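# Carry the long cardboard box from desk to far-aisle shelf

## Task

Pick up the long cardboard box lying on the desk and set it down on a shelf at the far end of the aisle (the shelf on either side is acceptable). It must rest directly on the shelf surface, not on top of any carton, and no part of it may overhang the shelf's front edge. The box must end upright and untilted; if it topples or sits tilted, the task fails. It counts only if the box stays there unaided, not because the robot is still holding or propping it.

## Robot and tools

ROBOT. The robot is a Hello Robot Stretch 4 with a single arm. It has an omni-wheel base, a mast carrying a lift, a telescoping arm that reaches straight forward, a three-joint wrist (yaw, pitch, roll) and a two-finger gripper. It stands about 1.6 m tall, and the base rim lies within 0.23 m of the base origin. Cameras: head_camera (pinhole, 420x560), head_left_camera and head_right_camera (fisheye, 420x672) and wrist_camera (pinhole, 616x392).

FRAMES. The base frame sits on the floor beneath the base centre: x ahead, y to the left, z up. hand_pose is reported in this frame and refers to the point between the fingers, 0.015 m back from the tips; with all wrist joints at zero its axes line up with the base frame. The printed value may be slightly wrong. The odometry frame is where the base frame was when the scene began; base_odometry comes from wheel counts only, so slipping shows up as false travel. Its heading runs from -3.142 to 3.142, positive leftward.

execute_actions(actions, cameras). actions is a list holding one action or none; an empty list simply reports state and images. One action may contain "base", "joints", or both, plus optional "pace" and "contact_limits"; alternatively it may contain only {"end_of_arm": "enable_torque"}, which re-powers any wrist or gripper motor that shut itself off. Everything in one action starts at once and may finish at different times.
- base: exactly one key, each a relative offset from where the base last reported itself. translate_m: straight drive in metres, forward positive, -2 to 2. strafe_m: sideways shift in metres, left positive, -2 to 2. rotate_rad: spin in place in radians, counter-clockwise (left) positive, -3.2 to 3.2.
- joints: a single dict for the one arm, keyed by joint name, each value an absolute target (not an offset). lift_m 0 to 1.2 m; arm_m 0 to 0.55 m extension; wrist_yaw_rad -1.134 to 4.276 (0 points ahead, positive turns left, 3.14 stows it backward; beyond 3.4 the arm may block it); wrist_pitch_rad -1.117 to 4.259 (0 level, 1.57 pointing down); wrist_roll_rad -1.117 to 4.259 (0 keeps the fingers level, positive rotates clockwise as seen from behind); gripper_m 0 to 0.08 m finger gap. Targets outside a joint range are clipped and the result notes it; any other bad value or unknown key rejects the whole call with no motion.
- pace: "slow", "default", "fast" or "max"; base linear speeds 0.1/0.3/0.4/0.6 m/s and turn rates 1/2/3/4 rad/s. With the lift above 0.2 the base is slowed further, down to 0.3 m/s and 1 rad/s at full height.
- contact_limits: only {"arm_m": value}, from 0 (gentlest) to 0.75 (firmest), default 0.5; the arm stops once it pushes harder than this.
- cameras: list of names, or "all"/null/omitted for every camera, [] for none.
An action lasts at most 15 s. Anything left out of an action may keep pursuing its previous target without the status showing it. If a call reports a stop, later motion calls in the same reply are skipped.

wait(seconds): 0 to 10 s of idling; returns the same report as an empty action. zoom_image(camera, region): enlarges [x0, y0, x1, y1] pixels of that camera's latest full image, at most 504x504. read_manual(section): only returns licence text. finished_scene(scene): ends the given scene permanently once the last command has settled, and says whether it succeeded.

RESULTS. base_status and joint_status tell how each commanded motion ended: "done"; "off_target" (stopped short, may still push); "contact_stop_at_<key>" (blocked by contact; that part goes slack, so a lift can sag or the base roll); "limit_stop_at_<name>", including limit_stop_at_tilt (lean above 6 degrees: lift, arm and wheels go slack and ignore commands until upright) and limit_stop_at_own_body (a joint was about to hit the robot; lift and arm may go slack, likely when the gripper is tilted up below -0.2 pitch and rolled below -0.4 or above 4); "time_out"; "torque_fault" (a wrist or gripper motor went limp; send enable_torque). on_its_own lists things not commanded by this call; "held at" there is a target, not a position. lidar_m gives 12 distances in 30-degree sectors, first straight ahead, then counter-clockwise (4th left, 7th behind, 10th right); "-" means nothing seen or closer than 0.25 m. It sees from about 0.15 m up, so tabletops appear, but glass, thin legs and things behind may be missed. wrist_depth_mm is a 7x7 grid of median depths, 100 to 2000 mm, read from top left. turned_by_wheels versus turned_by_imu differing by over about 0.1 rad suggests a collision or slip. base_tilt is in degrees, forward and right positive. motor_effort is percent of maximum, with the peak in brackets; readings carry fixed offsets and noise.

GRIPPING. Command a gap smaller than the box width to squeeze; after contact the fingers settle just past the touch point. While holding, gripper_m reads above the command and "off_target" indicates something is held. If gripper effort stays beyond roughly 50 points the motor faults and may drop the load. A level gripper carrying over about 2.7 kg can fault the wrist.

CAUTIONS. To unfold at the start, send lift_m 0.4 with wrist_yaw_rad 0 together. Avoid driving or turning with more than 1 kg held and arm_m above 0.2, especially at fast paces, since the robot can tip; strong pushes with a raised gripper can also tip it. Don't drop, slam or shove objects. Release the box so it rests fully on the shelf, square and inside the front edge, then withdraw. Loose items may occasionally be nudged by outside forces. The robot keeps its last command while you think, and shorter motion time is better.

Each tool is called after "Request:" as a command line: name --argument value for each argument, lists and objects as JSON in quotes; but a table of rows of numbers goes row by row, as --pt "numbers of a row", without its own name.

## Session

Request:
execute_actions --actions '[]'

Scene clock: 0.00 s.
base_odometry: x=+0.000 y=+0.000 heading=+0.000 (m, m, rad; odometry frame)
turned_by_wheels: +0.000 (rad since the last result)
turned_by_imu: +0.000 (rad since the last result)
base_tilt: forward=+0.3 right=-1.1 (deg)
lidar_m: 0.97 1.04 1.54 2.59 1.52 1.14 1.11 1.41 1.11 1.08 1.16 1.74
base_status: not commanded
joint_positions: lift_m=+0.155 arm_m=+0.002 wrist_yaw_rad=+3.061 wrist_pitch_rad=+0.006 wrist_roll_rad=-0.002 gripper_m=+0.040
joint_status: not commanded
motor_effort: lift_m=+21 arm_m=+0 wrist_yaw_rad=+1 wrist_pitch_rad=-7 wrist_roll_rad=+0 gripper_m=+0 wheel_0=+0 wheel_1=+0 wheel_2=+0 (%)
hand_pose: x=-0.0323 y=+0.1043 z=+0.3317 quat_wxyz=(+0.040, -0.003, -0.001, +0.999) (m; base frame)
wrist_depth_mm: - 145 - 1255 1205 - - / - 138 - 1229 1205 - 1618 / - 131 215 1229 1182 - 1499 / 113 144 285 1255 1182 - 1921 / 809 - - 1229 1205 - 1499 / 1255 1336 1308 1229 163 1205 1182 / 854 917 101 917 147 - 854
pictures: head_camera, head_left_camera, head_right_camera, wrist_camera
Images, in order (width x height): head_camera 420x560, head_left_camera 420x672, head_right_camera 420x672, wrist_camera 616x392.

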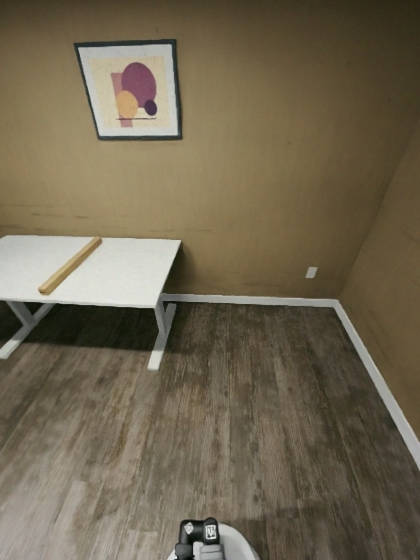

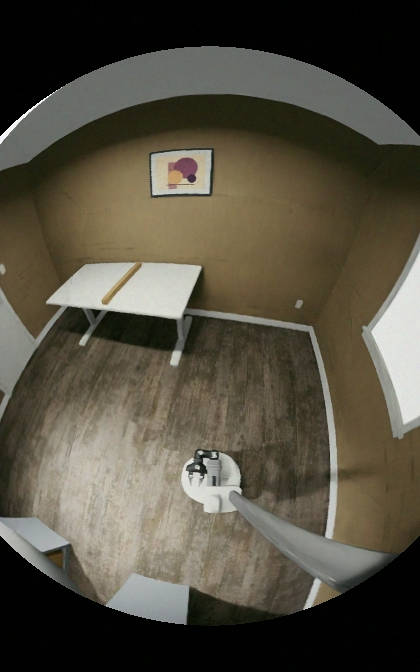

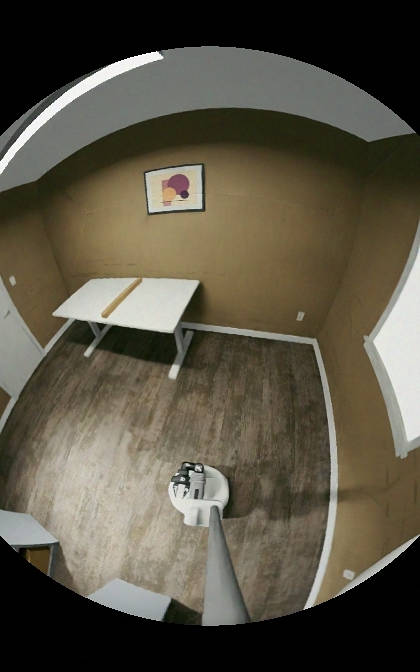

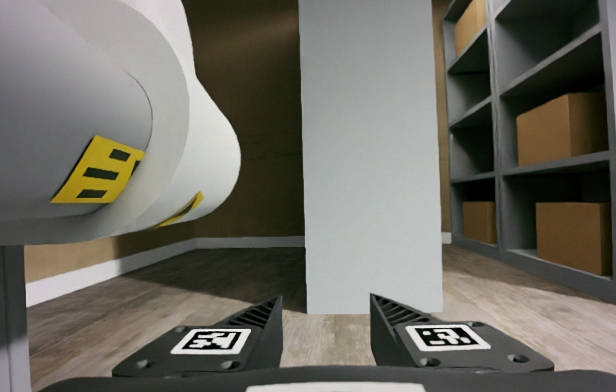

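Request:
zoom_image --camera "head_camera" --region '[0, 220, 200, 380]'

Request:
zoom_image --camera "wrist_camera" --region '[400, 0, 616, 320]'

Region (0, 220, 200, 380) of head_camera's 420x560 image, scaled by 2.520, with more detail than that image has; it fills the top 403 rows of this view, and the rest is white.

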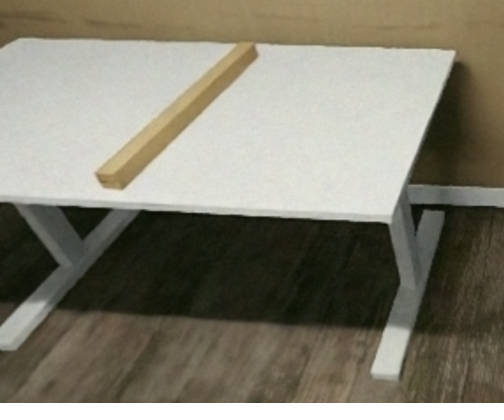

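Region (400, 0, 616, 320) of wrist_camera's 616x392 image, scaled by 1.575; it fills the left 340 columns of this view, and the rest is white.

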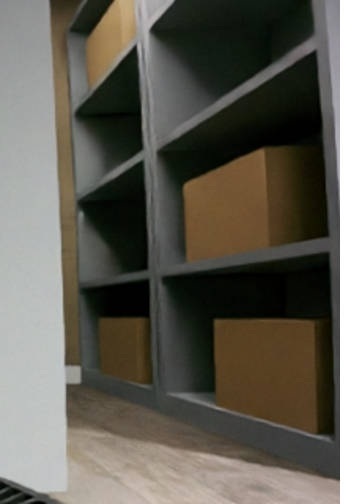

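Request:
execute_actions --actions '[{"base": {"strafe_m": 0.915}, "joints": {"lift_m": 0.9, "wrist_yaw_rad": 0, "gripper_m": 0.08}, "pace": "fast"}]' --cameras '["head_camera"]'

Scene clock: 5.50 s.
base_odometry: x=+0.000 y=+0.915 heading=+0.000 (m, m, rad; odometry frame)
turned_by_wheels: +0.000 (rad since the last result)
turned_by_imu: +0.000 (rad since the last result)
base_tilt: forward=+0.3 right=-1.0 (deg)
lidar_m: 1.02 1.14 1.71 1.68 1.86 1.00 1.20 1.07 2.04 2.00 2.19 1.05
base_status: done
joint_positions: lift_m=+0.900 arm_m=+0.002 wrist_yaw_rad=+0.000 wrist_pitch_rad=+0.006 wrist_roll_rad=-0.002 gripper_m=+0.080
joint_status: all done
motor_effort: lift_m=+24(26) arm_m=+0(0) wrist_yaw_rad=+0(6) wrist_pitch_rad=-7(7) wrist_roll_rad=+1(1) gripper_m=+0(1) wheel_0=+2(8) wheel_1=-1(12) wheel_2=+0(1) (%)
hand_pose: x=+0.3853 y=-0.0874 z=+1.0767 quat_wxyz=(+1.000, -0.001, +0.003, +0.000) (m; base frame)
wrist_depth_mm: 1808 1756 1661 1618 1537 1499 1464 / 1863 1708 1661 1618 1537 1499 1464 / 1808 1708 1661 1576 1537 1499 1430 / 1808 1756 1661 1618 1537 1499 1464 / 1808 1708 1661 1618 1499 1499 1464 / 1756 1366 1229 1336 1205 1255 1464 / 1060 - 134 891 891 109 -
pictures: head_camera
Images, in order (width x height): head_camera 420x560.

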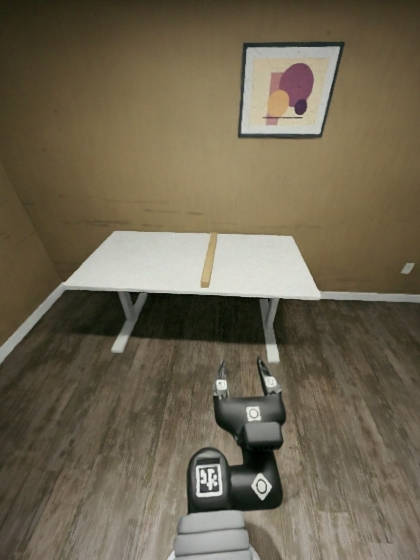

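Request:
zoom_image --camera "head_camera" --region '[150, 220, 270, 310]'

Region (150, 220, 270, 310) of head_camera's 420x560 image, scaled by 4.200, with more detail than that image has; it fills the top 378 rows of this view, and the rest is white.

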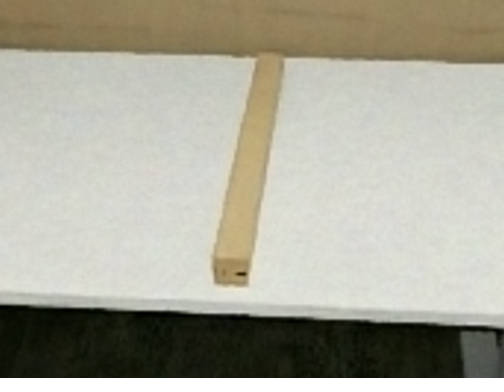

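Request:
execute_actions --actions '[{"base": {"translate_m": 0.86}, "joints": {"wrist_pitch_rad": 1.57, "wrist_roll_rad": 0.14, "arm_m": 0.36}, "pace": "fast"}]' --cameras '["head_camera", "wrist_camera"]'

Scene clock: 9.67 s.
base_odometry: x=+0.860 y=+0.915 heading=+0.000 (m, m, rad; odometry frame)
turned_by_wheels: +0.000 (rad since the last result)
turned_by_imu: -0.003 (rad since the last result)
base_tilt: forward=+0.1 right=-1.2 (deg)
lidar_m: 0.25 0.25 0.36 1.54 1.71 1.88 1.84 2.05 2.13 0.55 0.26 0.25
base_status: done
joint_positions: lift_m=+0.900 arm_m=+0.359 wrist_yaw_rad=+0.000 wrist_pitch_rad=+1.570 wrist_roll_rad=+0.140 gripper_m=+0.080
joint_status: all done
motor_effort: lift_m=+24(24) arm_m=+8(7) wrist_yaw_rad=+0(2) wrist_pitch_rad=+0(5) wrist_roll_rad=+1(5) gripper_m=+2(1) wheel_0=+0(5) wheel_1=-1(5) wheel_2=+1(10) (%)
hand_pose: x=+0.5297 y=-0.0874 z=+0.8652 quat_wxyz=(+0.706, +0.049, +0.705, -0.049) (m; base frame)
wrist_depth_mm: 306 301 298 246 294 290 290 / 303 301 298 246 293 290 287 / 303 300 298 246 293 290 287 / 303 300 298 245 291 290 287 / 303 300 297 245 293 289 287 / 300 298 296 244 290 287 287 / 303 - 134 244 291 109 -
pictures: head_camera, wrist_camera
Images, in order (width x height): head_camera 420x560, wrist_camera 616x392.

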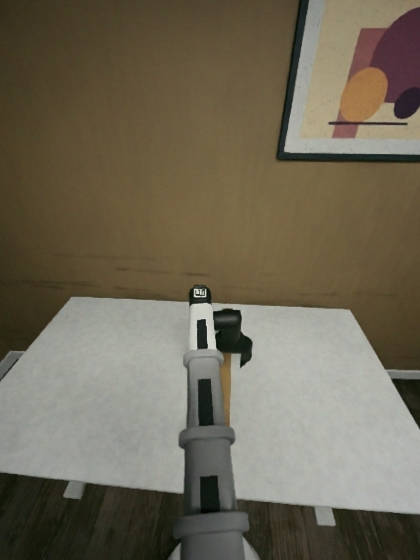

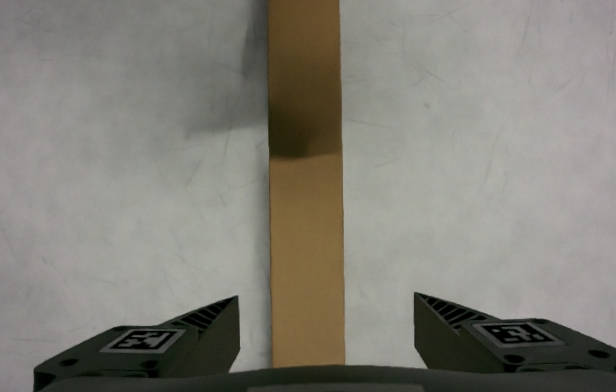

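Request:
execute_actions --actions '[{"base": {"strafe_m": 0.009}, "joints": {"lift_m": 0.83, "arm_m": 0.39, "wrist_roll_rad": 0.155}}]' --cameras '["head_right_camera", "wrist_camera"]'

Scene clock: 11.97 s.
base_odometry: x=+0.860 y=+0.924 heading=+0.000 (m, m, rad; odometry frame)
turned_by_wheels: +0.000 (rad since the last result)
turned_by_imu: +0.000 (rad since the last result)
base_tilt: forward=+0.3 right=-1.0 (deg)
lidar_m: 0.25 0.25 0.35 1.53 1.70 1.87 1.83 2.03 2.13 0.57 0.27 0.25
base_status: done
joint_positions: lift_m=+0.830 arm_m=+0.389 wrist_yaw_rad=+0.000 wrist_pitch_rad=+1.570 wrist_roll_rad=+0.154 gripper_m=+0.080
joint_status: all done
motor_effort: lift_m=+16(21) arm_m=+8(5) wrist_yaw_rad=+0(0) wrist_pitch_rad=+0(1) wrist_roll_rad=+3(3) gripper_m=-1(1) wheel_0=+0(6) wheel_1=+0(6) wheel_2=+0(2) (%)
hand_pose: x=+0.5596 y=-0.0874 z=+0.7959 quat_wxyz=(+0.705, +0.055, +0.705, -0.055) (m; base frame)
wrist_depth_mm: 234 230 228 177 224 223 221 / 232 230 228 176 224 223 220 / 231 229 229 176 223 223 221 / 231 229 228 176 224 221 220 / 232 229 227 175 223 222 220 / 231 228 227 175 174 220 220 / 230 - 134 175 174 109 -
pictures: head_right_camera, wrist_camera
Images, in order (width x height): head_right_camera 420x672, wrist_camera 616x392.

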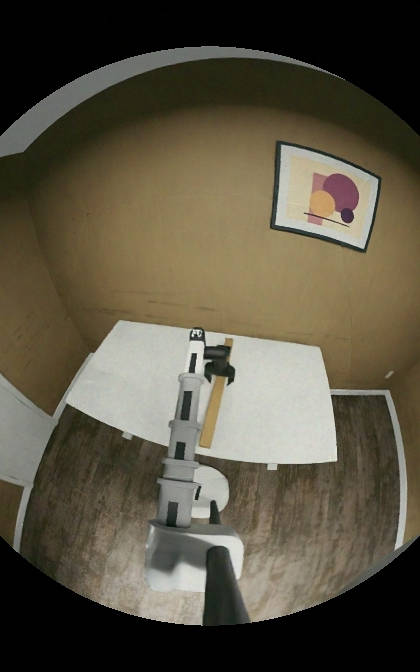

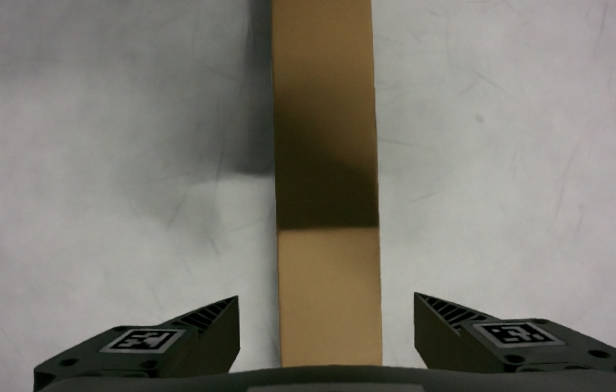

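Centred. Lower and grip.

Request:
execute_actions --actions '[{"joints": {"lift_m": 0.78}}]' --cameras '[]'

Request:
execute_actions --actions '[{"joints": {"gripper_m": 0.03}}]' --cameras '["wrist_camera"]'

Request:
execute_actions --actions '[{"joints": {"lift_m": 0.84}}]' --cameras '["head_right_camera", "wrist_camera"]'

Scene clock: 13.30 s.
base_odometry: x=+0.860 y=+0.924 heading=+0.000 (m, m, rad; odometry frame)
turned_by_wheels: +0.000 (rad since the last result)
turned_by_imu: +0.000 (rad since the last result)
base_tilt: forward=+0.2 right=-1.1 (deg)
lidar_m: 0.25 0.25 0.36 1.54 1.72 1.89 1.83 2.03 2.14 0.56 0.27 0.25
base_status: not commanded
joint_positions: lift_m=+0.780 arm_m=+0.389 wrist_yaw_rad=+0.000 wrist_pitch_rad=+1.570 wrist_roll_rad=+0.154 gripper_m=+0.080
joint_status: all done
motor_effort: lift_m=+16(15) arm_m=+8(8) wrist_yaw_rad=+1(0) wrist_pitch_rad=+0(0) wrist_roll_rad=+3(0) gripper_m=+2(1) wheel_0=+0(0) wheel_1=+0(0) wheel_2=+0(0) (%)
hand_pose: x=+0.5596 y=-0.0874 z=+0.7459 quat_wxyz=(+0.705, +0.055, +0.705, -0.055) (m; base frame)
wrist_depth_mm: 182 180 178 127 174 173 173 / 181 179 178 127 126 173 173 / 181 179 178 126 125 173 172 / 180 179 177 126 125 173 171 / 180 179 177 126 125 173 172 / 180 178 176 125 125 172 171 / 180 - 134 125 125 109 -
pictures: none
No camera images: the call's "cameras" was empty. Leave "cameras" out to get every camera's image.

Scene clock: 14.40 s.
base_odometry: x=+0.860 y=+0.924 heading=+0.000 (m, m, rad; odometry frame)
turned_by_wheels: +0.000 (rad since the last result)
turned_by_imu: +0.000 (rad since the last result)
base_tilt: forward=+0.2 right=-1.0 (deg)
lidar_m: 0.25 0.25 0.36 1.53 1.73 1.89 1.85 2.04 2.16 0.57 0.26 0.25
base_status: not commanded
joint_positions: lift_m=+0.780 arm_m=+0.389 wrist_yaw_rad=+0.000 wrist_pitch_rad=+1.570 wrist_roll_rad=+0.155 gripper_m=+0.049
joint_status: gripper_m off_target (ended at +0.049, target +0.030)
on_its_own: gripper_m is held at +0.043, not at your +0.030, by its contact guard: the fingers met something
motor_effort: lift_m=+16(16) arm_m=+8(8) wrist_yaw_rad=+1(0) wrist_pitch_rad=-1(1) wrist_roll_rad=+3(2) gripper_m=-39(44) wheel_0=+0(0) wheel_1=+0(0) wheel_2=+0(0) (%)
hand_pose: x=+0.5596 y=-0.0874 z=+0.7459 quat_wxyz=(+0.705, +0.055, +0.705, -0.055) (m; base frame)
wrist_depth_mm: 182 180 178 127 175 173 173 / 181 180 178 126 174 173 172 / 181 179 178 126 174 174 172 / 180 178 177 126 174 173 172 / 180 179 177 125 125 172 172 / 180 178 177 126 125 172 171 / 180 179 107 125 125 - -
pictures: wrist_camera
Images, in order (width x height): wrist_camera 616x392.

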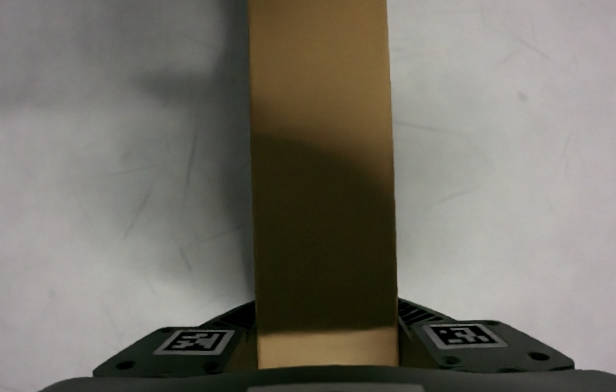

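Scene clock: 15.57 s.
base_odometry: x=+0.860 y=+0.924 heading=+0.000 (m, m, rad; odometry frame)
turned_by_wheels: +0.000 (rad since the last result)
turned_by_imu: +0.000 (rad since the last result)
base_tilt: forward=+0.2 right=-1.1 (deg)
lidar_m: 0.25 0.25 0.36 1.51 1.69 1.86 1.86 2.04 2.16 0.57 0.27 0.25
base_status: not commanded
joint_positions: lift_m=+0.840 arm_m=+0.389 wrist_yaw_rad=+0.000 wrist_pitch_rad=+1.570 wrist_roll_rad=+0.155 gripper_m=+0.049
joint_status: all done
on_its_own: gripper_m is held at +0.043, not at your +0.030, by its contact guard: the fingers met something
motor_effort: lift_m=+24(27) arm_m=+9(8) wrist_yaw_rad=+0(0) wrist_pitch_rad=+0(1) wrist_roll_rad=+1(0) gripper_m=-42(38) wheel_0=+0(0) wheel_1=+0(0) wheel_2=+0(0) (%)
hand_pose: x=+0.5596 y=-0.0874 z=+0.8052 quat_wxyz=(+0.705, +0.055, +0.705, -0.055) (m; base frame)
wrist_depth_mm: 241 239 237 127 233 231 230 / 242 239 237 126 232 231 229 / 241 238 237 126 232 231 229 / 240 238 236 126 232 230 229 / 240 238 236 126 125 230 229 / 239 237 236 126 125 230 229 / 240 238 107 125 125 - -
pictures: head_right_camera, wrist_camera
Images, in order (width x height): head_right_camera 420x672, wrist_camera 616x392.

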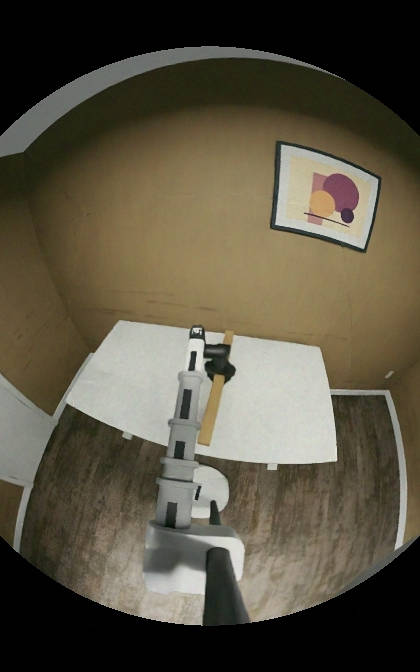

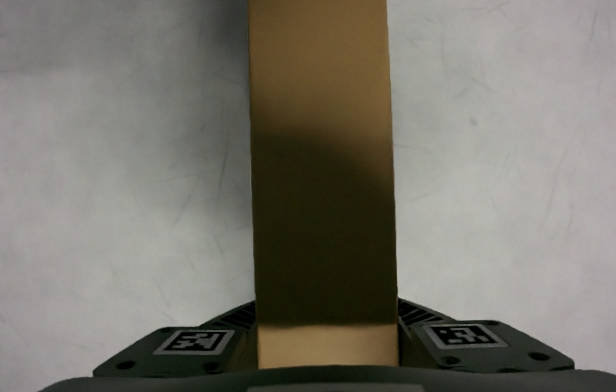

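Request:
execute_actions --actions '[{"base": {"translate_m": -1.2}, "joints": {"wrist_roll_rad": 1.58, "arm_m": 0.003}, "pace": "fast"}]' --cameras '["head_camera", "head_left_camera"]'

Scene clock: 22.10 s.
base_odometry: x=-0.340 y=+0.924 heading=+0.000 (m, m, rad; odometry frame)
turned_by_wheels: +0.000 (rad since the last result)
turned_by_imu: +0.004 (rad since the last result)
base_tilt: forward=+0.3 right=-1.0 (deg)
lidar_m: 1.35 0.25 0.25 1.73 0.84 0.69 1.11 0.78 2.00 1.97 0.25 1.40
base_status: done
joint_positions: lift_m=+0.840 arm_m=+0.004 wrist_yaw_rad=+0.000 wrist_pitch_rad=+1.570 wrist_roll_rad=+1.580 gripper_m=+0.049
joint_status: all done
on_its_own: gripper_m is held at +0.043, not at your +0.030, by its contact guard: the fingers met something
motor_effort: lift_m=+24(25) arm_m=-8(8) wrist_yaw_rad=+1(2) wrist_pitch_rad=+0(2) wrist_roll_rad=+4(6) gripper_m=-40(38) wheel_0=+0(6) wheel_1=+1(4) wheel_2=-1(12) (%)
hand_pose: x=+0.1754 y=-0.0874 z=+0.8052 quat_wxyz=(+0.498, +0.502, +0.498, -0.502) (m; base frame)
wrist_depth_mm: 960 976 946 127 931 917 917 / 976 976 960 126 917 931 917 / 976 960 960 126 931 931 917 / 960 960 960 126 732 732 917 / 960 960 960 126 125 723 917 / 976 946 946 126 125 723 917 / 960 946 107 125 125 - -
pictures: head_camera, head_left_camera
Images, in order (width x height): head_camera 420x560, head_left_camera 420x672.

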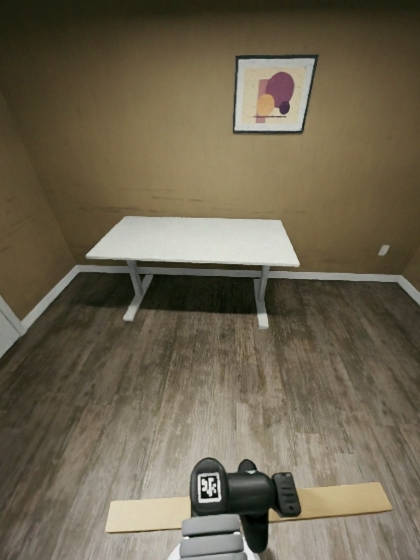

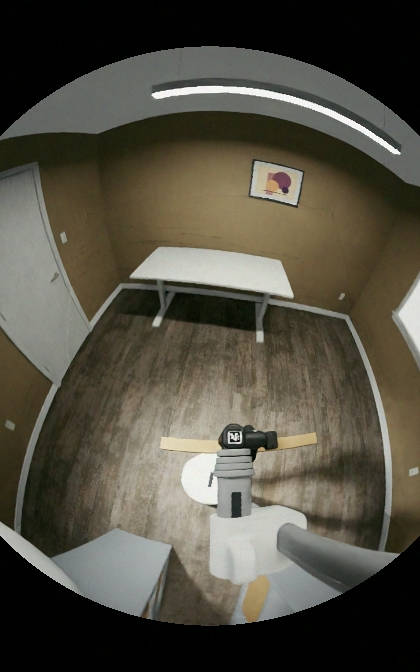

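Request:
execute_actions --actions '[{"base": {"rotate_rad": 1.456}, "joints": {"lift_m": 0.63}}]' --cameras '[]'

Request:
execute_actions --actions '[{"base": {"translate_m": -0.105}}]'

Scene clock: 24.77 s.
base_odometry: x=-0.340 y=+0.924 heading=+1.456 (m, m, rad; odometry frame)
turned_by_wheels: +1.456 (rad since the last result)
turned_by_imu: +1.437 (rad since the last result)
base_tilt: forward=+0.3 right=-1.2 (deg)
lidar_m: 1.72 0.27 0.25 0.81 0.76 0.97 1.95 2.04 1.45 1.38 0.25 1.77
base_status: done
joint_positions: lift_m=+0.630 arm_m=+0.004 wrist_yaw_rad=+0.000 wrist_pitch_rad=+1.570 wrist_roll_rad=+1.580 gripper_m=+0.049
joint_status: all done
on_its_own: gripper_m is held at +0.043, not at your +0.030, by its contact guard: the fingers met something
motor_effort: lift_m=+16(23) arm_m=-8(7) wrist_yaw_rad=+0(0) wrist_pitch_rad=+1(0) wrist_roll_rad=+1(2) gripper_m=-40(39) wheel_0=+0(8) wheel_1=-1(4) wheel_2=-1(7) (%)
hand_pose: x=+0.1755 y=-0.0874 z=+0.5959 quat_wxyz=(+0.498, +0.502, +0.498, -0.502) (m; base frame)
wrist_depth_mm: 759 741 750 126 732 732 723 / 768 750 750 126 741 741 723 / 759 741 750 126 539 732 723 / 759 759 750 126 521 521 715 / 750 750 750 126 125 517 521 / 759 750 741 126 125 521 517 / 750 750 107 125 125 - -
pictures: none
No camera images: the call's "cameras" was empty. Leave "cameras" out to get every camera's image.

Scene clock: 26.33 s.
base_odometry: x=-0.352 y=+0.820 heading=+1.456 (m, m, rad; odometry frame)
turned_by_wheels: +0.000 (rad since the last result)
turned_by_imu: +0.000 (rad since the last result)
base_tilt: forward=+0.3 right=-0.9 (deg)
lidar_m: 1.84 0.25 0.25 1.15 0.72 0.97 1.85 1.95 1.47 1.38 0.25 1.88
base_status: done
joint_positions: lift_m=+0.630 arm_m=+0.004 wrist_yaw_rad=+0.000 wrist_pitch_rad=+1.570 wrist_roll_rad=+1.580 gripper_m=+0.049
joint_status: not commanded
on_its_own: gripper_m is held at +0.043, not at your +0.030, by its contact guard: the fingers met something
motor_effort: lift_m=+16(16) arm_m=-7(8) wrist_yaw_rad=+0(0) wrist_pitch_rad=+0(0) wrist_roll_rad=+3(3) gripper_m=-40(40) wheel_0=+0(6) wheel_1=+0(3) wheel_2=-2(7) (%)
hand_pose: x=+0.1755 y=-0.0874 z=+0.5959 quat_wxyz=(+0.498, +0.502, +0.498, -0.502) (m; base frame)
wrist_depth_mm: 759 759 750 127 732 732 723 / 759 750 741 127 741 732 723 / 759 750 750 126 539 723 723 / 759 750 750 126 521 521 723 / 750 750 741 126 125 517 512 / 759 750 741 126 125 517 517 / 750 741 107 125 124 - -
pictures: head_camera, head_left_camera, head_right_camera, wrist_camera
Images, in order (width x height): head_camera 420x560, head_left_camera 420x672, head_right_camera 420x672, wrist_camera 616x392.

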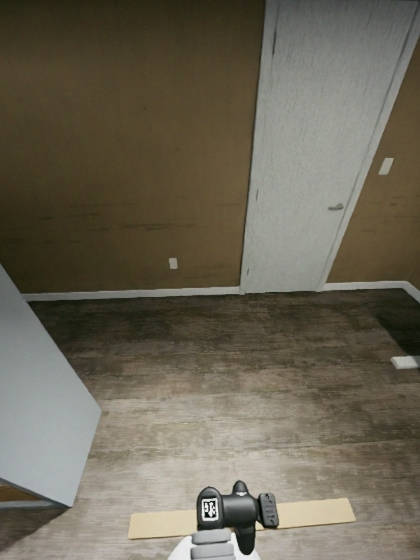

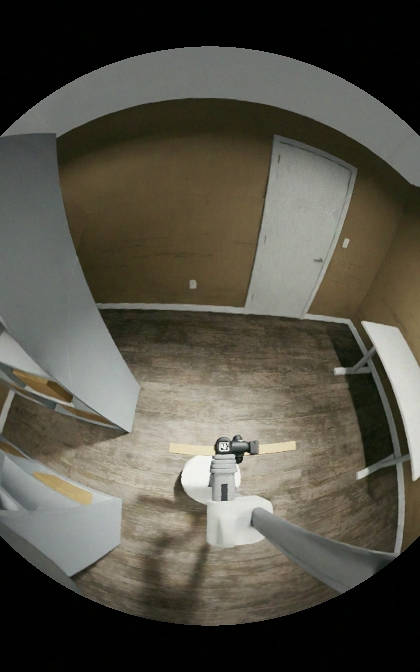

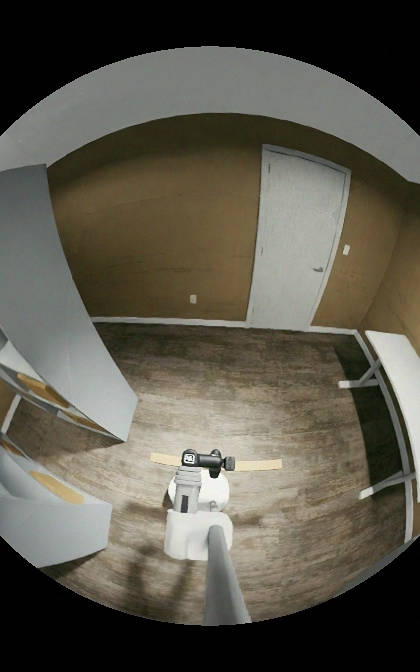

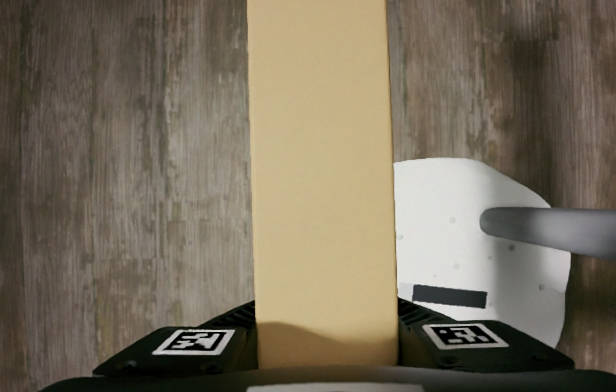

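Request:
zoom_image --camera "head_camera" --region '[0, 270, 420, 320]'

Request:
zoom_image --camera "head_camera" --region '[0, 400, 200, 560]'

Region (0, 270, 420, 320) of head_camera's 420x560 image, scaled by 1.200, with more detail than that image has; it fills the top 60 rows of this view, and the rest is white.

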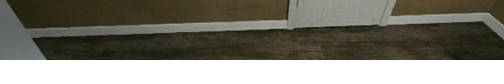

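Region (0, 400, 200, 560) of head_camera's 420x560 image, scaled by 2.520, with more detail than that image has; it fills the top 403 rows of this view, and the rest is white.

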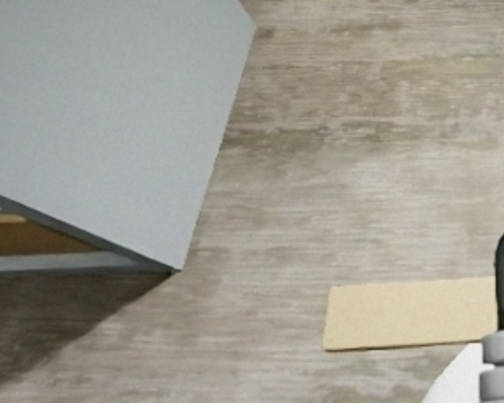

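Request:
execute_actions --actions '[{"base": {"strafe_m": 0.8}}]' --cameras '["head_camera", "head_left_camera", "wrist_camera"]'

Scene clock: 31.53 s.
base_odometry: x=-1.147 y=+0.912 heading=+1.456 (m, m, rad; odometry frame)
turned_by_wheels: +0.000 (rad since the last result)
turned_by_imu: +0.001 (rad since the last result)
base_tilt: forward=+0.5 right=-1.0 (deg)
lidar_m: 0.26 0.25 0.25 1.04 0.37 0.29 0.26 0.28 2.69 2.18 0.25 0.30
base_status: done
joint_positions: lift_m=+0.630 arm_m=+0.004 wrist_yaw_rad=+0.000 wrist_pitch_rad=+1.570 wrist_roll_rad=+1.580 gripper_m=+0.049
joint_status: not commanded
on_its_own: gripper_m is held at +0.043, not at your +0.030, by its contact guard: the fingers met something
motor_effort: lift_m=+17(17) arm_m=-8(8) wrist_yaw_rad=+0(0) wrist_pitch_rad=+0(1) wrist_roll_rad=+3(2) gripper_m=-42(39) wheel_0=+0(11) wheel_1=+0(10) wheel_2=+0(1) (%)
hand_pose: x=+0.1754 y=-0.0874 z=+0.5958 quat_wxyz=(+0.498, +0.502, +0.498, -0.502) (m; base frame)
wrist_depth_mm: 759 759 750 127 732 723 723 / 759 750 741 126 732 732 732 / 759 750 750 126 539 723 723 / 750 750 750 126 525 521 723 / 213 285 569 126 126 521 517 / 181 264 496 126 125 521 521 / 219 217 107 126 124 - -
pictures: head_camera, head_left_camera, wrist_camera
Images, in order (width x height): head_camera 420x560, head_left_camera 420x672, wrist_camera 616x392.

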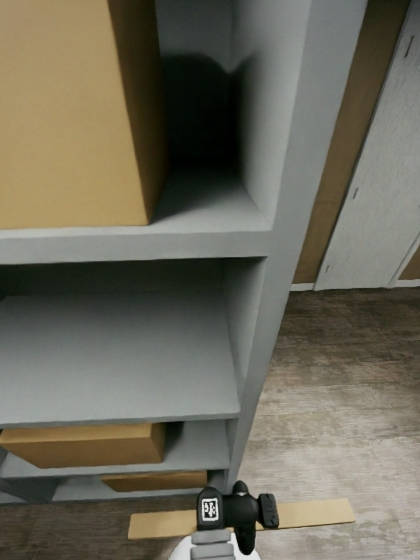

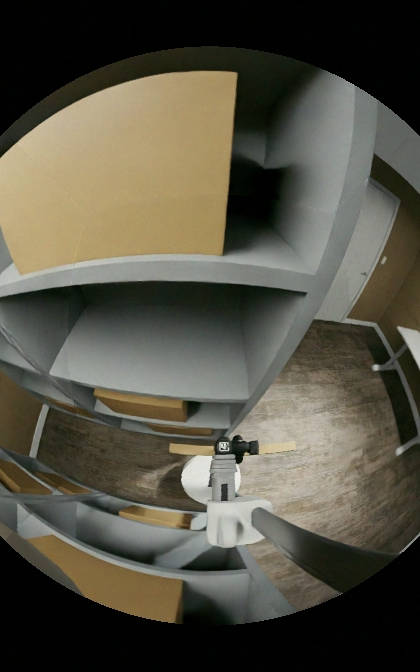

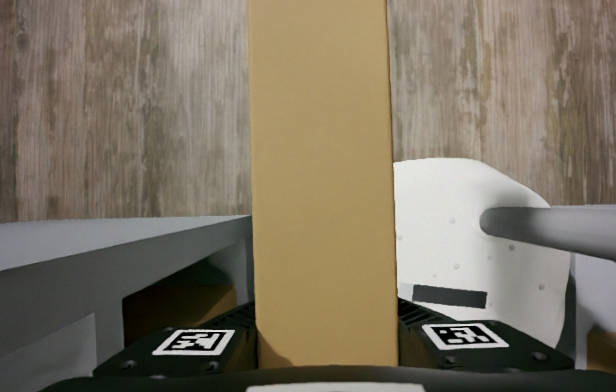

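Request:
zoom_image --camera "head_left_camera" --region '[0, 380, 300, 600]'

Region (0, 380, 300, 600) of head_left_camera's 420x672 image, scaled by 1.680, with more detail than that image has; it fills the top 370 rows of this view, and the rest is white.

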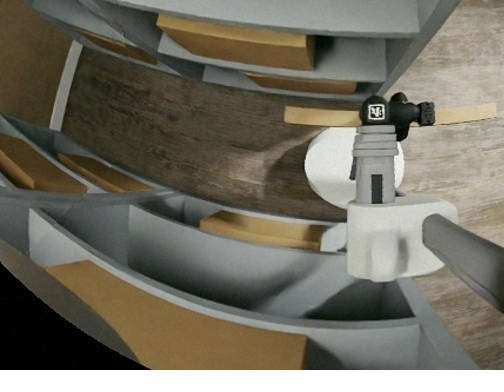

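Request:
execute_actions --actions '[{"base": {"strafe_m": 0.6}}]' --cameras '["head_camera", "head_left_camera", "wrist_camera"]'

Scene clock: 35.43 s.
base_odometry: x=-1.743 y=+0.981 heading=+1.456 (m, m, rad; odometry frame)
turned_by_wheels: +0.000 (rad since the last result)
turned_by_imu: +0.001 (rad since the last result)
base_tilt: forward=+0.3 right=-1.0 (deg)
lidar_m: 0.28 0.27 0.25 1.00 0.38 0.26 0.26 0.26 0.42 2.81 0.25 0.33
base_status: done
joint_positions: lift_m=+0.630 arm_m=+0.004 wrist_yaw_rad=+0.000 wrist_pitch_rad=+1.570 wrist_roll_rad=+1.580 gripper_m=+0.049
joint_status: not commanded
on_its_own: gripper_m is held at +0.043, not at your +0.030, by its contact guard: the fingers met something
motor_effort: lift_m=+18(18) arm_m=-8(7) wrist_yaw_rad=+1(0) wrist_pitch_rad=+0(0) wrist_roll_rad=+2(3) gripper_m=-39(40) wheel_0=+1(7) wheel_1=+0(9) wheel_2=+0(0) (%)
hand_pose: x=+0.1754 y=-0.0874 z=+0.5957 quat_wxyz=(+0.498, +0.502, +0.498, -0.502) (m; base frame)
wrist_depth_mm: 220 404 569 127 732 732 654 / 219 404 564 126 732 723 654 / 219 404 554 126 539 723 668 / 219 404 668 126 521 525 654 / 219 676 668 126 125 521 517 / 217 676 668 126 125 517 517 / 216 234 107 125 124 - -
pictures: head_camera, head_left_camera, wrist_camera
Images, in order (width x height): head_camera 420x560, head_left_camera 420x672, wrist_camera 616x392.

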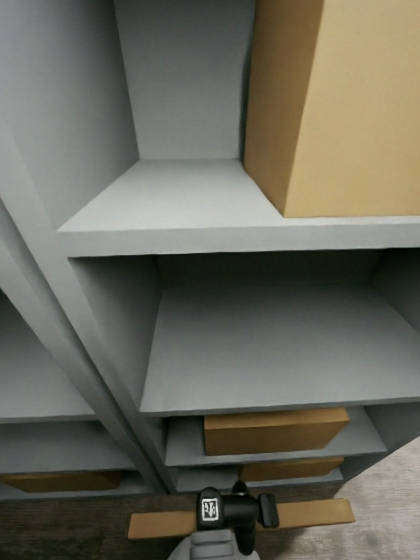

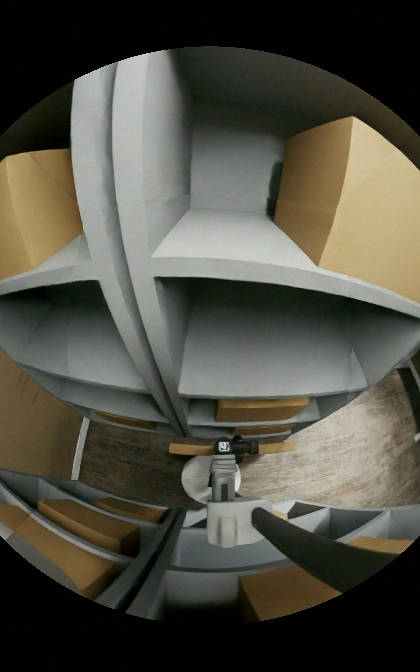

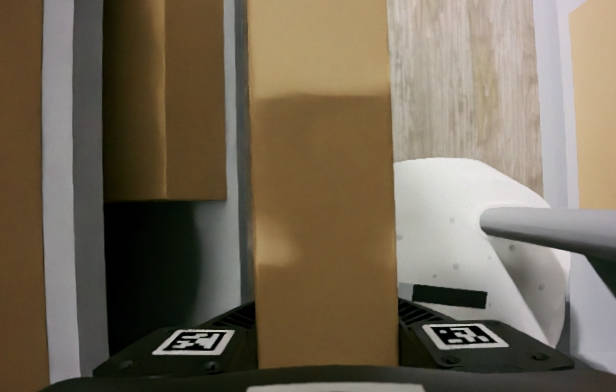

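Request:
execute_actions --actions '[{"base": {"strafe_m": 0.73}, "joints": {"lift_m": 0.612}}]' --cameras '["head_camera", "head_left_camera", "wrist_camera"]'

Scene clock: 39.70 s.
base_odometry: x=-2.468 y=+1.065 heading=+1.456 (m, m, rad; odometry frame)
turned_by_wheels: +0.000 (rad since the last result)
turned_by_imu: +0.001 (rad since the last result)
base_tilt: forward=+0.2 right=-0.9 (deg)
lidar_m: 0.29 0.26 0.25 0.37 0.31 0.25 0.25 0.25 0.40 1.11 0.25 0.33
base_status: done
joint_positions: lift_m=+0.612 arm_m=+0.004 wrist_yaw_rad=+0.000 wrist_pitch_rad=+1.570 wrist_roll_rad=+1.580 gripper_m=+0.049
joint_status: all done
on_its_own: gripper_m is held at +0.043, not at your +0.030, by its contact guard: the fingers met something
motor_effort: lift_m=+17(16) arm_m=-8(7) wrist_yaw_rad=+2(0) wrist_pitch_rad=+0(0) wrist_roll_rad=+1(2) gripper_m=-39(40) wheel_0=+1(5) wheel_1=-1(9) wheel_2=+0(0) (%)
hand_pose: x=+0.1754 y=-0.0874 z=+0.5778 quat_wxyz=(+0.498, +0.502, +0.498, -0.502) (m; base frame)
wrist_depth_mm: 219 661 661 127 715 707 640 / 220 418 654 126 707 707 634 / 219 392 603 126 521 715 647 / 217 389 603 126 508 504 627 / 217 392 591 126 125 504 500 / 214 389 477 125 125 500 496 / 212 387 107 125 124 - -
pictures: head_camera, head_left_camera, wrist_camera
Images, in order (width x height): head_camera 420x560, head_left_camera 420x672, wrist_camera 616x392.

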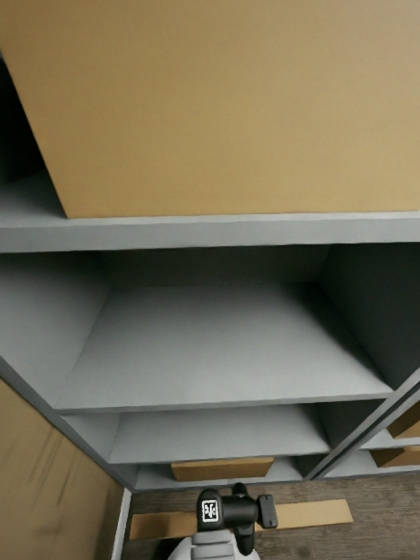

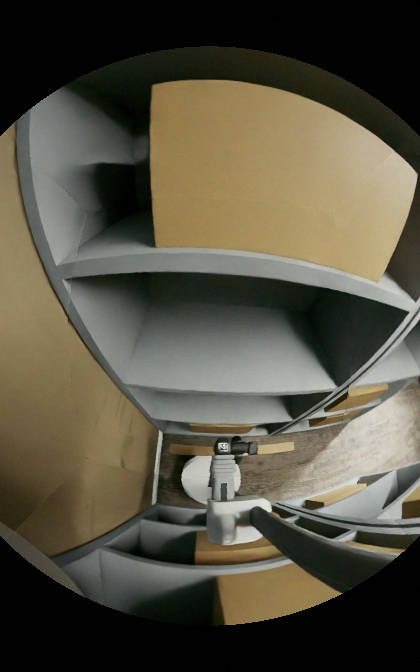

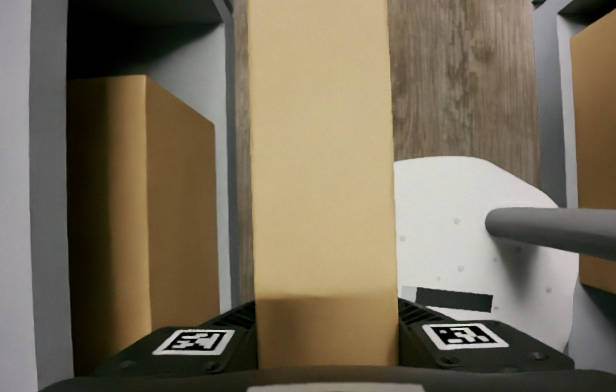

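Request:
zoom_image --camera "head_camera" --region '[40, 390, 400, 560]'

Region (40, 390, 400, 560) of head_camera's 420x560 image, scaled by 1.400, with more detail than that image has; it fills the top 238 rows of this view, and the rest is white.

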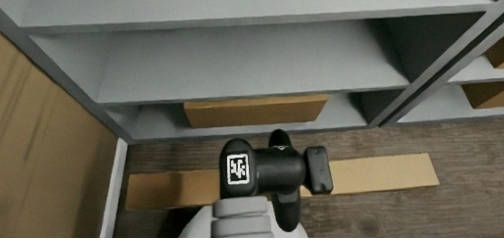

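Request:
execute_actions --actions '[{"base": {"strafe_m": 0.035}, "joints": {"arm_m": 0.285}, "contact_limits": {"arm_m": 0.2}}]' --cameras '["head_camera", "wrist_camera"]'

Scene clock: 42.73 s.
base_odometry: x=-2.503 y=+1.069 heading=+1.456 (m, m, rad; odometry frame)
turned_by_wheels: +0.000 (rad since the last result)
turned_by_imu: +0.000 (rad since the last result)
base_tilt: forward=+0.4 right=-1.1 (deg)
lidar_m: 0.29 0.33 0.36 0.35 0.33 0.26 0.25 0.25 0.40 1.12 0.45 0.32
base_status: done
joint_positions: lift_m=+0.612 arm_m=+0.284 wrist_yaw_rad=+0.000 wrist_pitch_rad=+1.570 wrist_roll_rad=+1.580 gripper_m=+0.049
joint_status: all done
on_its_own: gripper_m is held at +0.043, not at your +0.030, by its contact guard: the fingers met something
motor_effort: lift_m=+17(17) arm_m=+8(12) wrist_yaw_rad=+0(0) wrist_pitch_rad=+0(1) wrist_roll_rad=+1(1) gripper_m=-42(39) wheel_0=+2(8) wheel_1=-1(8) wheel_2=+0(1) (%)
contact_limits: arm_m 0.2
hand_pose: x=+0.4547 y=-0.0874 z=+0.5778 quat_wxyz=(+0.498, +0.502, +0.498, -0.502) (m; base frame)
wrist_depth_mm: 200 198 197 127 193 192 715 / 200 198 196 126 193 193 707 / 200 198 196 126 193 191 699 / 200 197 196 126 192 192 500 / 198 197 196 126 125 191 500 / 198 197 195 126 125 190 496 / 198 198 107 125 124 - -
pictures: head_camera, wrist_camera
Images, in order (width x height): head_camera 420x560, wrist_camera 616x392.

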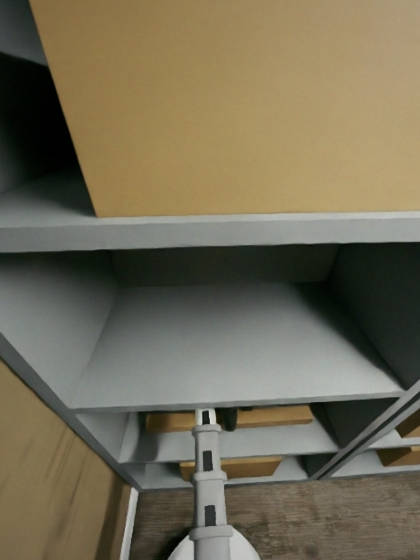

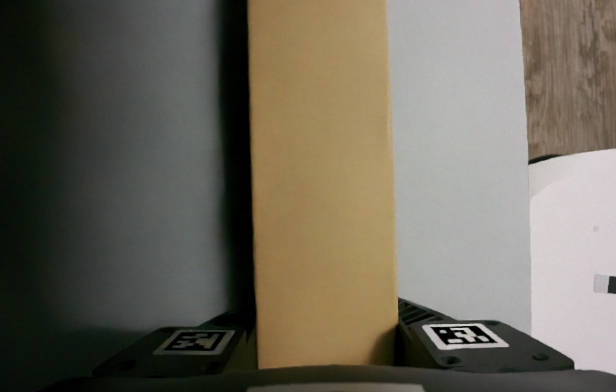

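Request:
execute_actions --actions '[{"joints": {"lift_m": 0.594}, "pace": "slow"}]' --cameras '[]'

Request:
execute_actions --actions '[{"joints": {"gripper_m": 0.08}}]' --cameras '[]'

Request:
execute_actions --actions '[{"joints": {"lift_m": 0.645}}]' --cameras '["wrist_camera", "head_camera"]'

Scene clock: 43.97 s.
base_odometry: x=-2.503 y=+1.069 heading=+1.456 (m, m, rad; odometry frame)
turned_by_wheels: +0.000 (rad since the last result)
turned_by_imu: +0.000 (rad since the last result)
base_tilt: forward=+0.3 right=-1.2 (deg)
lidar_m: 0.29 0.32 0.38 0.34 0.36 0.25 0.25 0.25 0.40 1.09 0.47 0.31
base_status: not commanded
joint_positions: lift_m=+0.594 arm_m=+0.284 wrist_yaw_rad=+0.000 wrist_pitch_rad=+1.570 wrist_roll_rad=+1.580 gripper_m=+0.049
joint_status: all done
on_its_own: gripper_m is held at +0.043, not at your +0.030, by its contact guard: the fingers met something
motor_effort: lift_m=+16(18) arm_m=+8(8) wrist_yaw_rad=+1(1) wrist_pitch_rad=+1(0) wrist_roll_rad=+2(3) gripper_m=-38(37) wheel_0=+2(2) wheel_1=-1(2) wheel_2=+0(0) (%)
hand_pose: x=+0.4547 y=-0.0874 z=+0.5599 quat_wxyz=(+0.498, +0.502, +0.498, -0.502) (m; base frame)
wrist_depth_mm: 182 181 179 127 176 175 691 / 182 180 179 126 176 175 691 / 181 180 178 126 175 175 691 / 181 180 179 126 175 175 480 / 180 179 178 126 125 174 477 / 180 179 177 125 125 173 480 / 180 179 107 125 124 - -
pictures: none
No camera images: the call's "cameras" was empty. Leave "cameras" out to get every camera's image.

Scene clock: 45.00 s.
base_odometry: x=-2.503 y=+1.069 heading=+1.456 (m, m, rad; odometry frame)
turned_by_wheels: +0.000 (rad since the last result)
turned_by_imu: +0.000 (rad since the last result)
base_tilt: forward=+0.2 right=-1.0 (deg)
lidar_m: 0.31 0.31 0.35 0.33 0.33 0.25 0.25 0.25 0.39 1.14 0.45 0.33
base_status: not commanded
joint_positions: lift_m=+0.594 arm_m=+0.284 wrist_yaw_rad=+0.000 wrist_pitch_rad=+1.570 wrist_roll_rad=+1.580 gripper_m=+0.080
joint_status: all done
motor_effort: lift_m=+16(16) arm_m=+8(8) wrist_yaw_rad=+1(0) wrist_pitch_rad=+1(1) wrist_roll_rad=+1(0) gripper_m=+1(38) wheel_0=+2(2) wheel_1=-2(1) wheel_2=+0(0) (%)
hand_pose: x=+0.4547 y=-0.0874 z=+0.5599 quat_wxyz=(+0.498, +0.502, +0.498, -0.502) (m; base frame)
wrist_depth_mm: 182 181 179 128 176 175 699 / 181 180 179 128 175 175 683 / 182 180 179 127 175 174 691 / 181 180 178 127 175 174 484 / 181 179 178 127 127 174 480 / 181 179 155 127 126 173 477 / 181 - 128 126 125 109 -
pictures: none
No camera images: the call's "cameras" was empty. Leave "cameras" out to get every camera's image.

Scene clock: 46.10 s.
base_odometry: x=-2.503 y=+1.069 heading=+1.456 (m, m, rad; odometry frame)
turned_by_wheels: +0.000 (rad since the last result)
turned_by_imu: +0.000 (rad since the last result)
base_tilt: forward=+0.2 right=-1.3 (deg)
lidar_m: 0.30 0.32 0.37 0.33 0.35 0.25 0.25 0.26 0.39 1.10 0.47 0.33
base_status: not commanded
joint_positions: lift_m=+0.645 arm_m=+0.284 wrist_yaw_rad=+0.000 wrist_pitch_rad=+1.570 wrist_roll_rad=+1.580 gripper_m=+0.080
joint_status: all done
motor_effort: lift_m=+24(27) arm_m=+8(8) wrist_yaw_rad=+0(0) wrist_pitch_rad=+0(0) wrist_roll_rad=+1(1) gripper_m=+1(1) wheel_0=+2(2) wheel_1=-1(1) wheel_2=+0(0) (%)
hand_pose: x=+0.4547 y=-0.0874 z=+0.6102 quat_wxyz=(+0.498, +0.502, +0.498, -0.502) (m; base frame)
wrist_depth_mm: 234 232 230 178 227 225 741 / 233 231 230 178 226 224 741 / 233 231 229 178 224 224 741 / 232 230 229 177 224 224 535 / 232 231 228 176 224 224 535 / 232 229 228 177 176 223 530 / 232 - 134 176 176 109 -
pictures: head_camera, wrist_camera
Images, in order (width x height): head_camera 420x560, wrist_camera 616x392.

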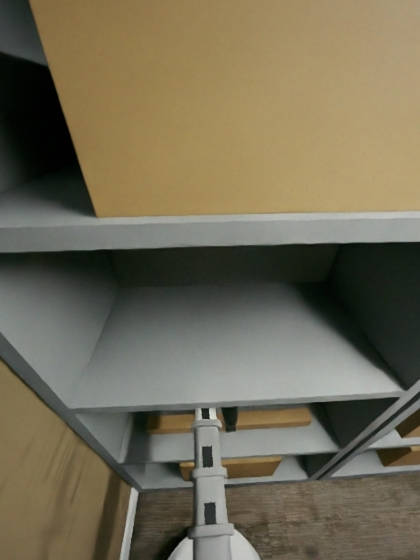

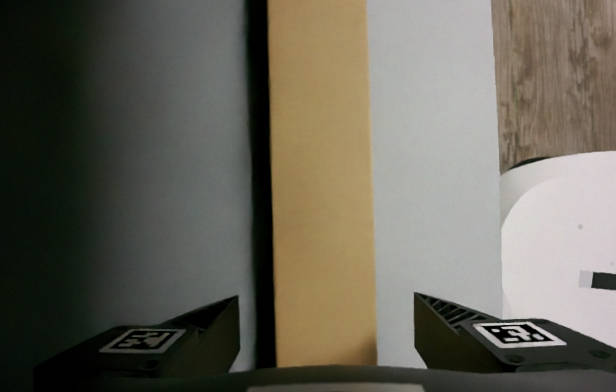

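Request:
execute_actions --actions '[{"joints": {"arm_m": 0.04}, "contact_limits": {"arm_m": 0.2}, "pace": "fast"}]' --cameras '["head_camera"]'

Scene clock: 47.80 s.
base_odometry: x=-2.503 y=+1.069 heading=+1.456 (m, m, rad; odometry frame)
turned_by_wheels: +0.000 (rad since the last result)
turned_by_imu: +0.000 (rad since the last result)
base_tilt: forward=+0.3 right=-1.1 (deg)
lidar_m: 0.29 0.33 0.36 0.34 0.35 0.26 0.25 0.27 0.39 1.10 0.46 0.32
base_status: not commanded
joint_positions: lift_m=+0.645 arm_m=+0.041 wrist_yaw_rad=+0.000 wrist_pitch_rad=+1.570 wrist_roll_rad=+1.580 gripper_m=+0.080
joint_status: all done
motor_effort: lift_m=+24(24) arm_m=-8(6) wrist_yaw_rad=+2(2) wrist_pitch_rad=-1(1) wrist_roll_rad=+2(3) gripper_m=+1(2) wheel_0=+2(2) wheel_1=-1(1) wheel_2=+0(0) (%)
contact_limits: arm_m 0.2
hand_pose: x=+0.2124 y=-0.0874 z=+0.6102 quat_wxyz=(+0.498, +0.502, +0.498, -0.502) (m; base frame)
wrist_depth_mm: 236 253 699 759 750 741 683 / 234 252 683 759 741 741 691 / 234 252 554 750 741 741 707 / 235 250 544 750 539 535 597 / 233 248 535 750 539 535 530 / 233 232 424 741 535 530 530 / 232 - 134 750 539 110 -
pictures: head_camera
Images, in order (width x height): head_camera 420x560.

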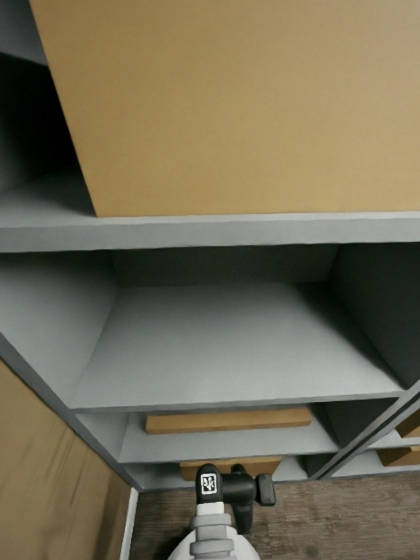

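Request:
finished_scene --scene 2

The scene is finished: the task was done.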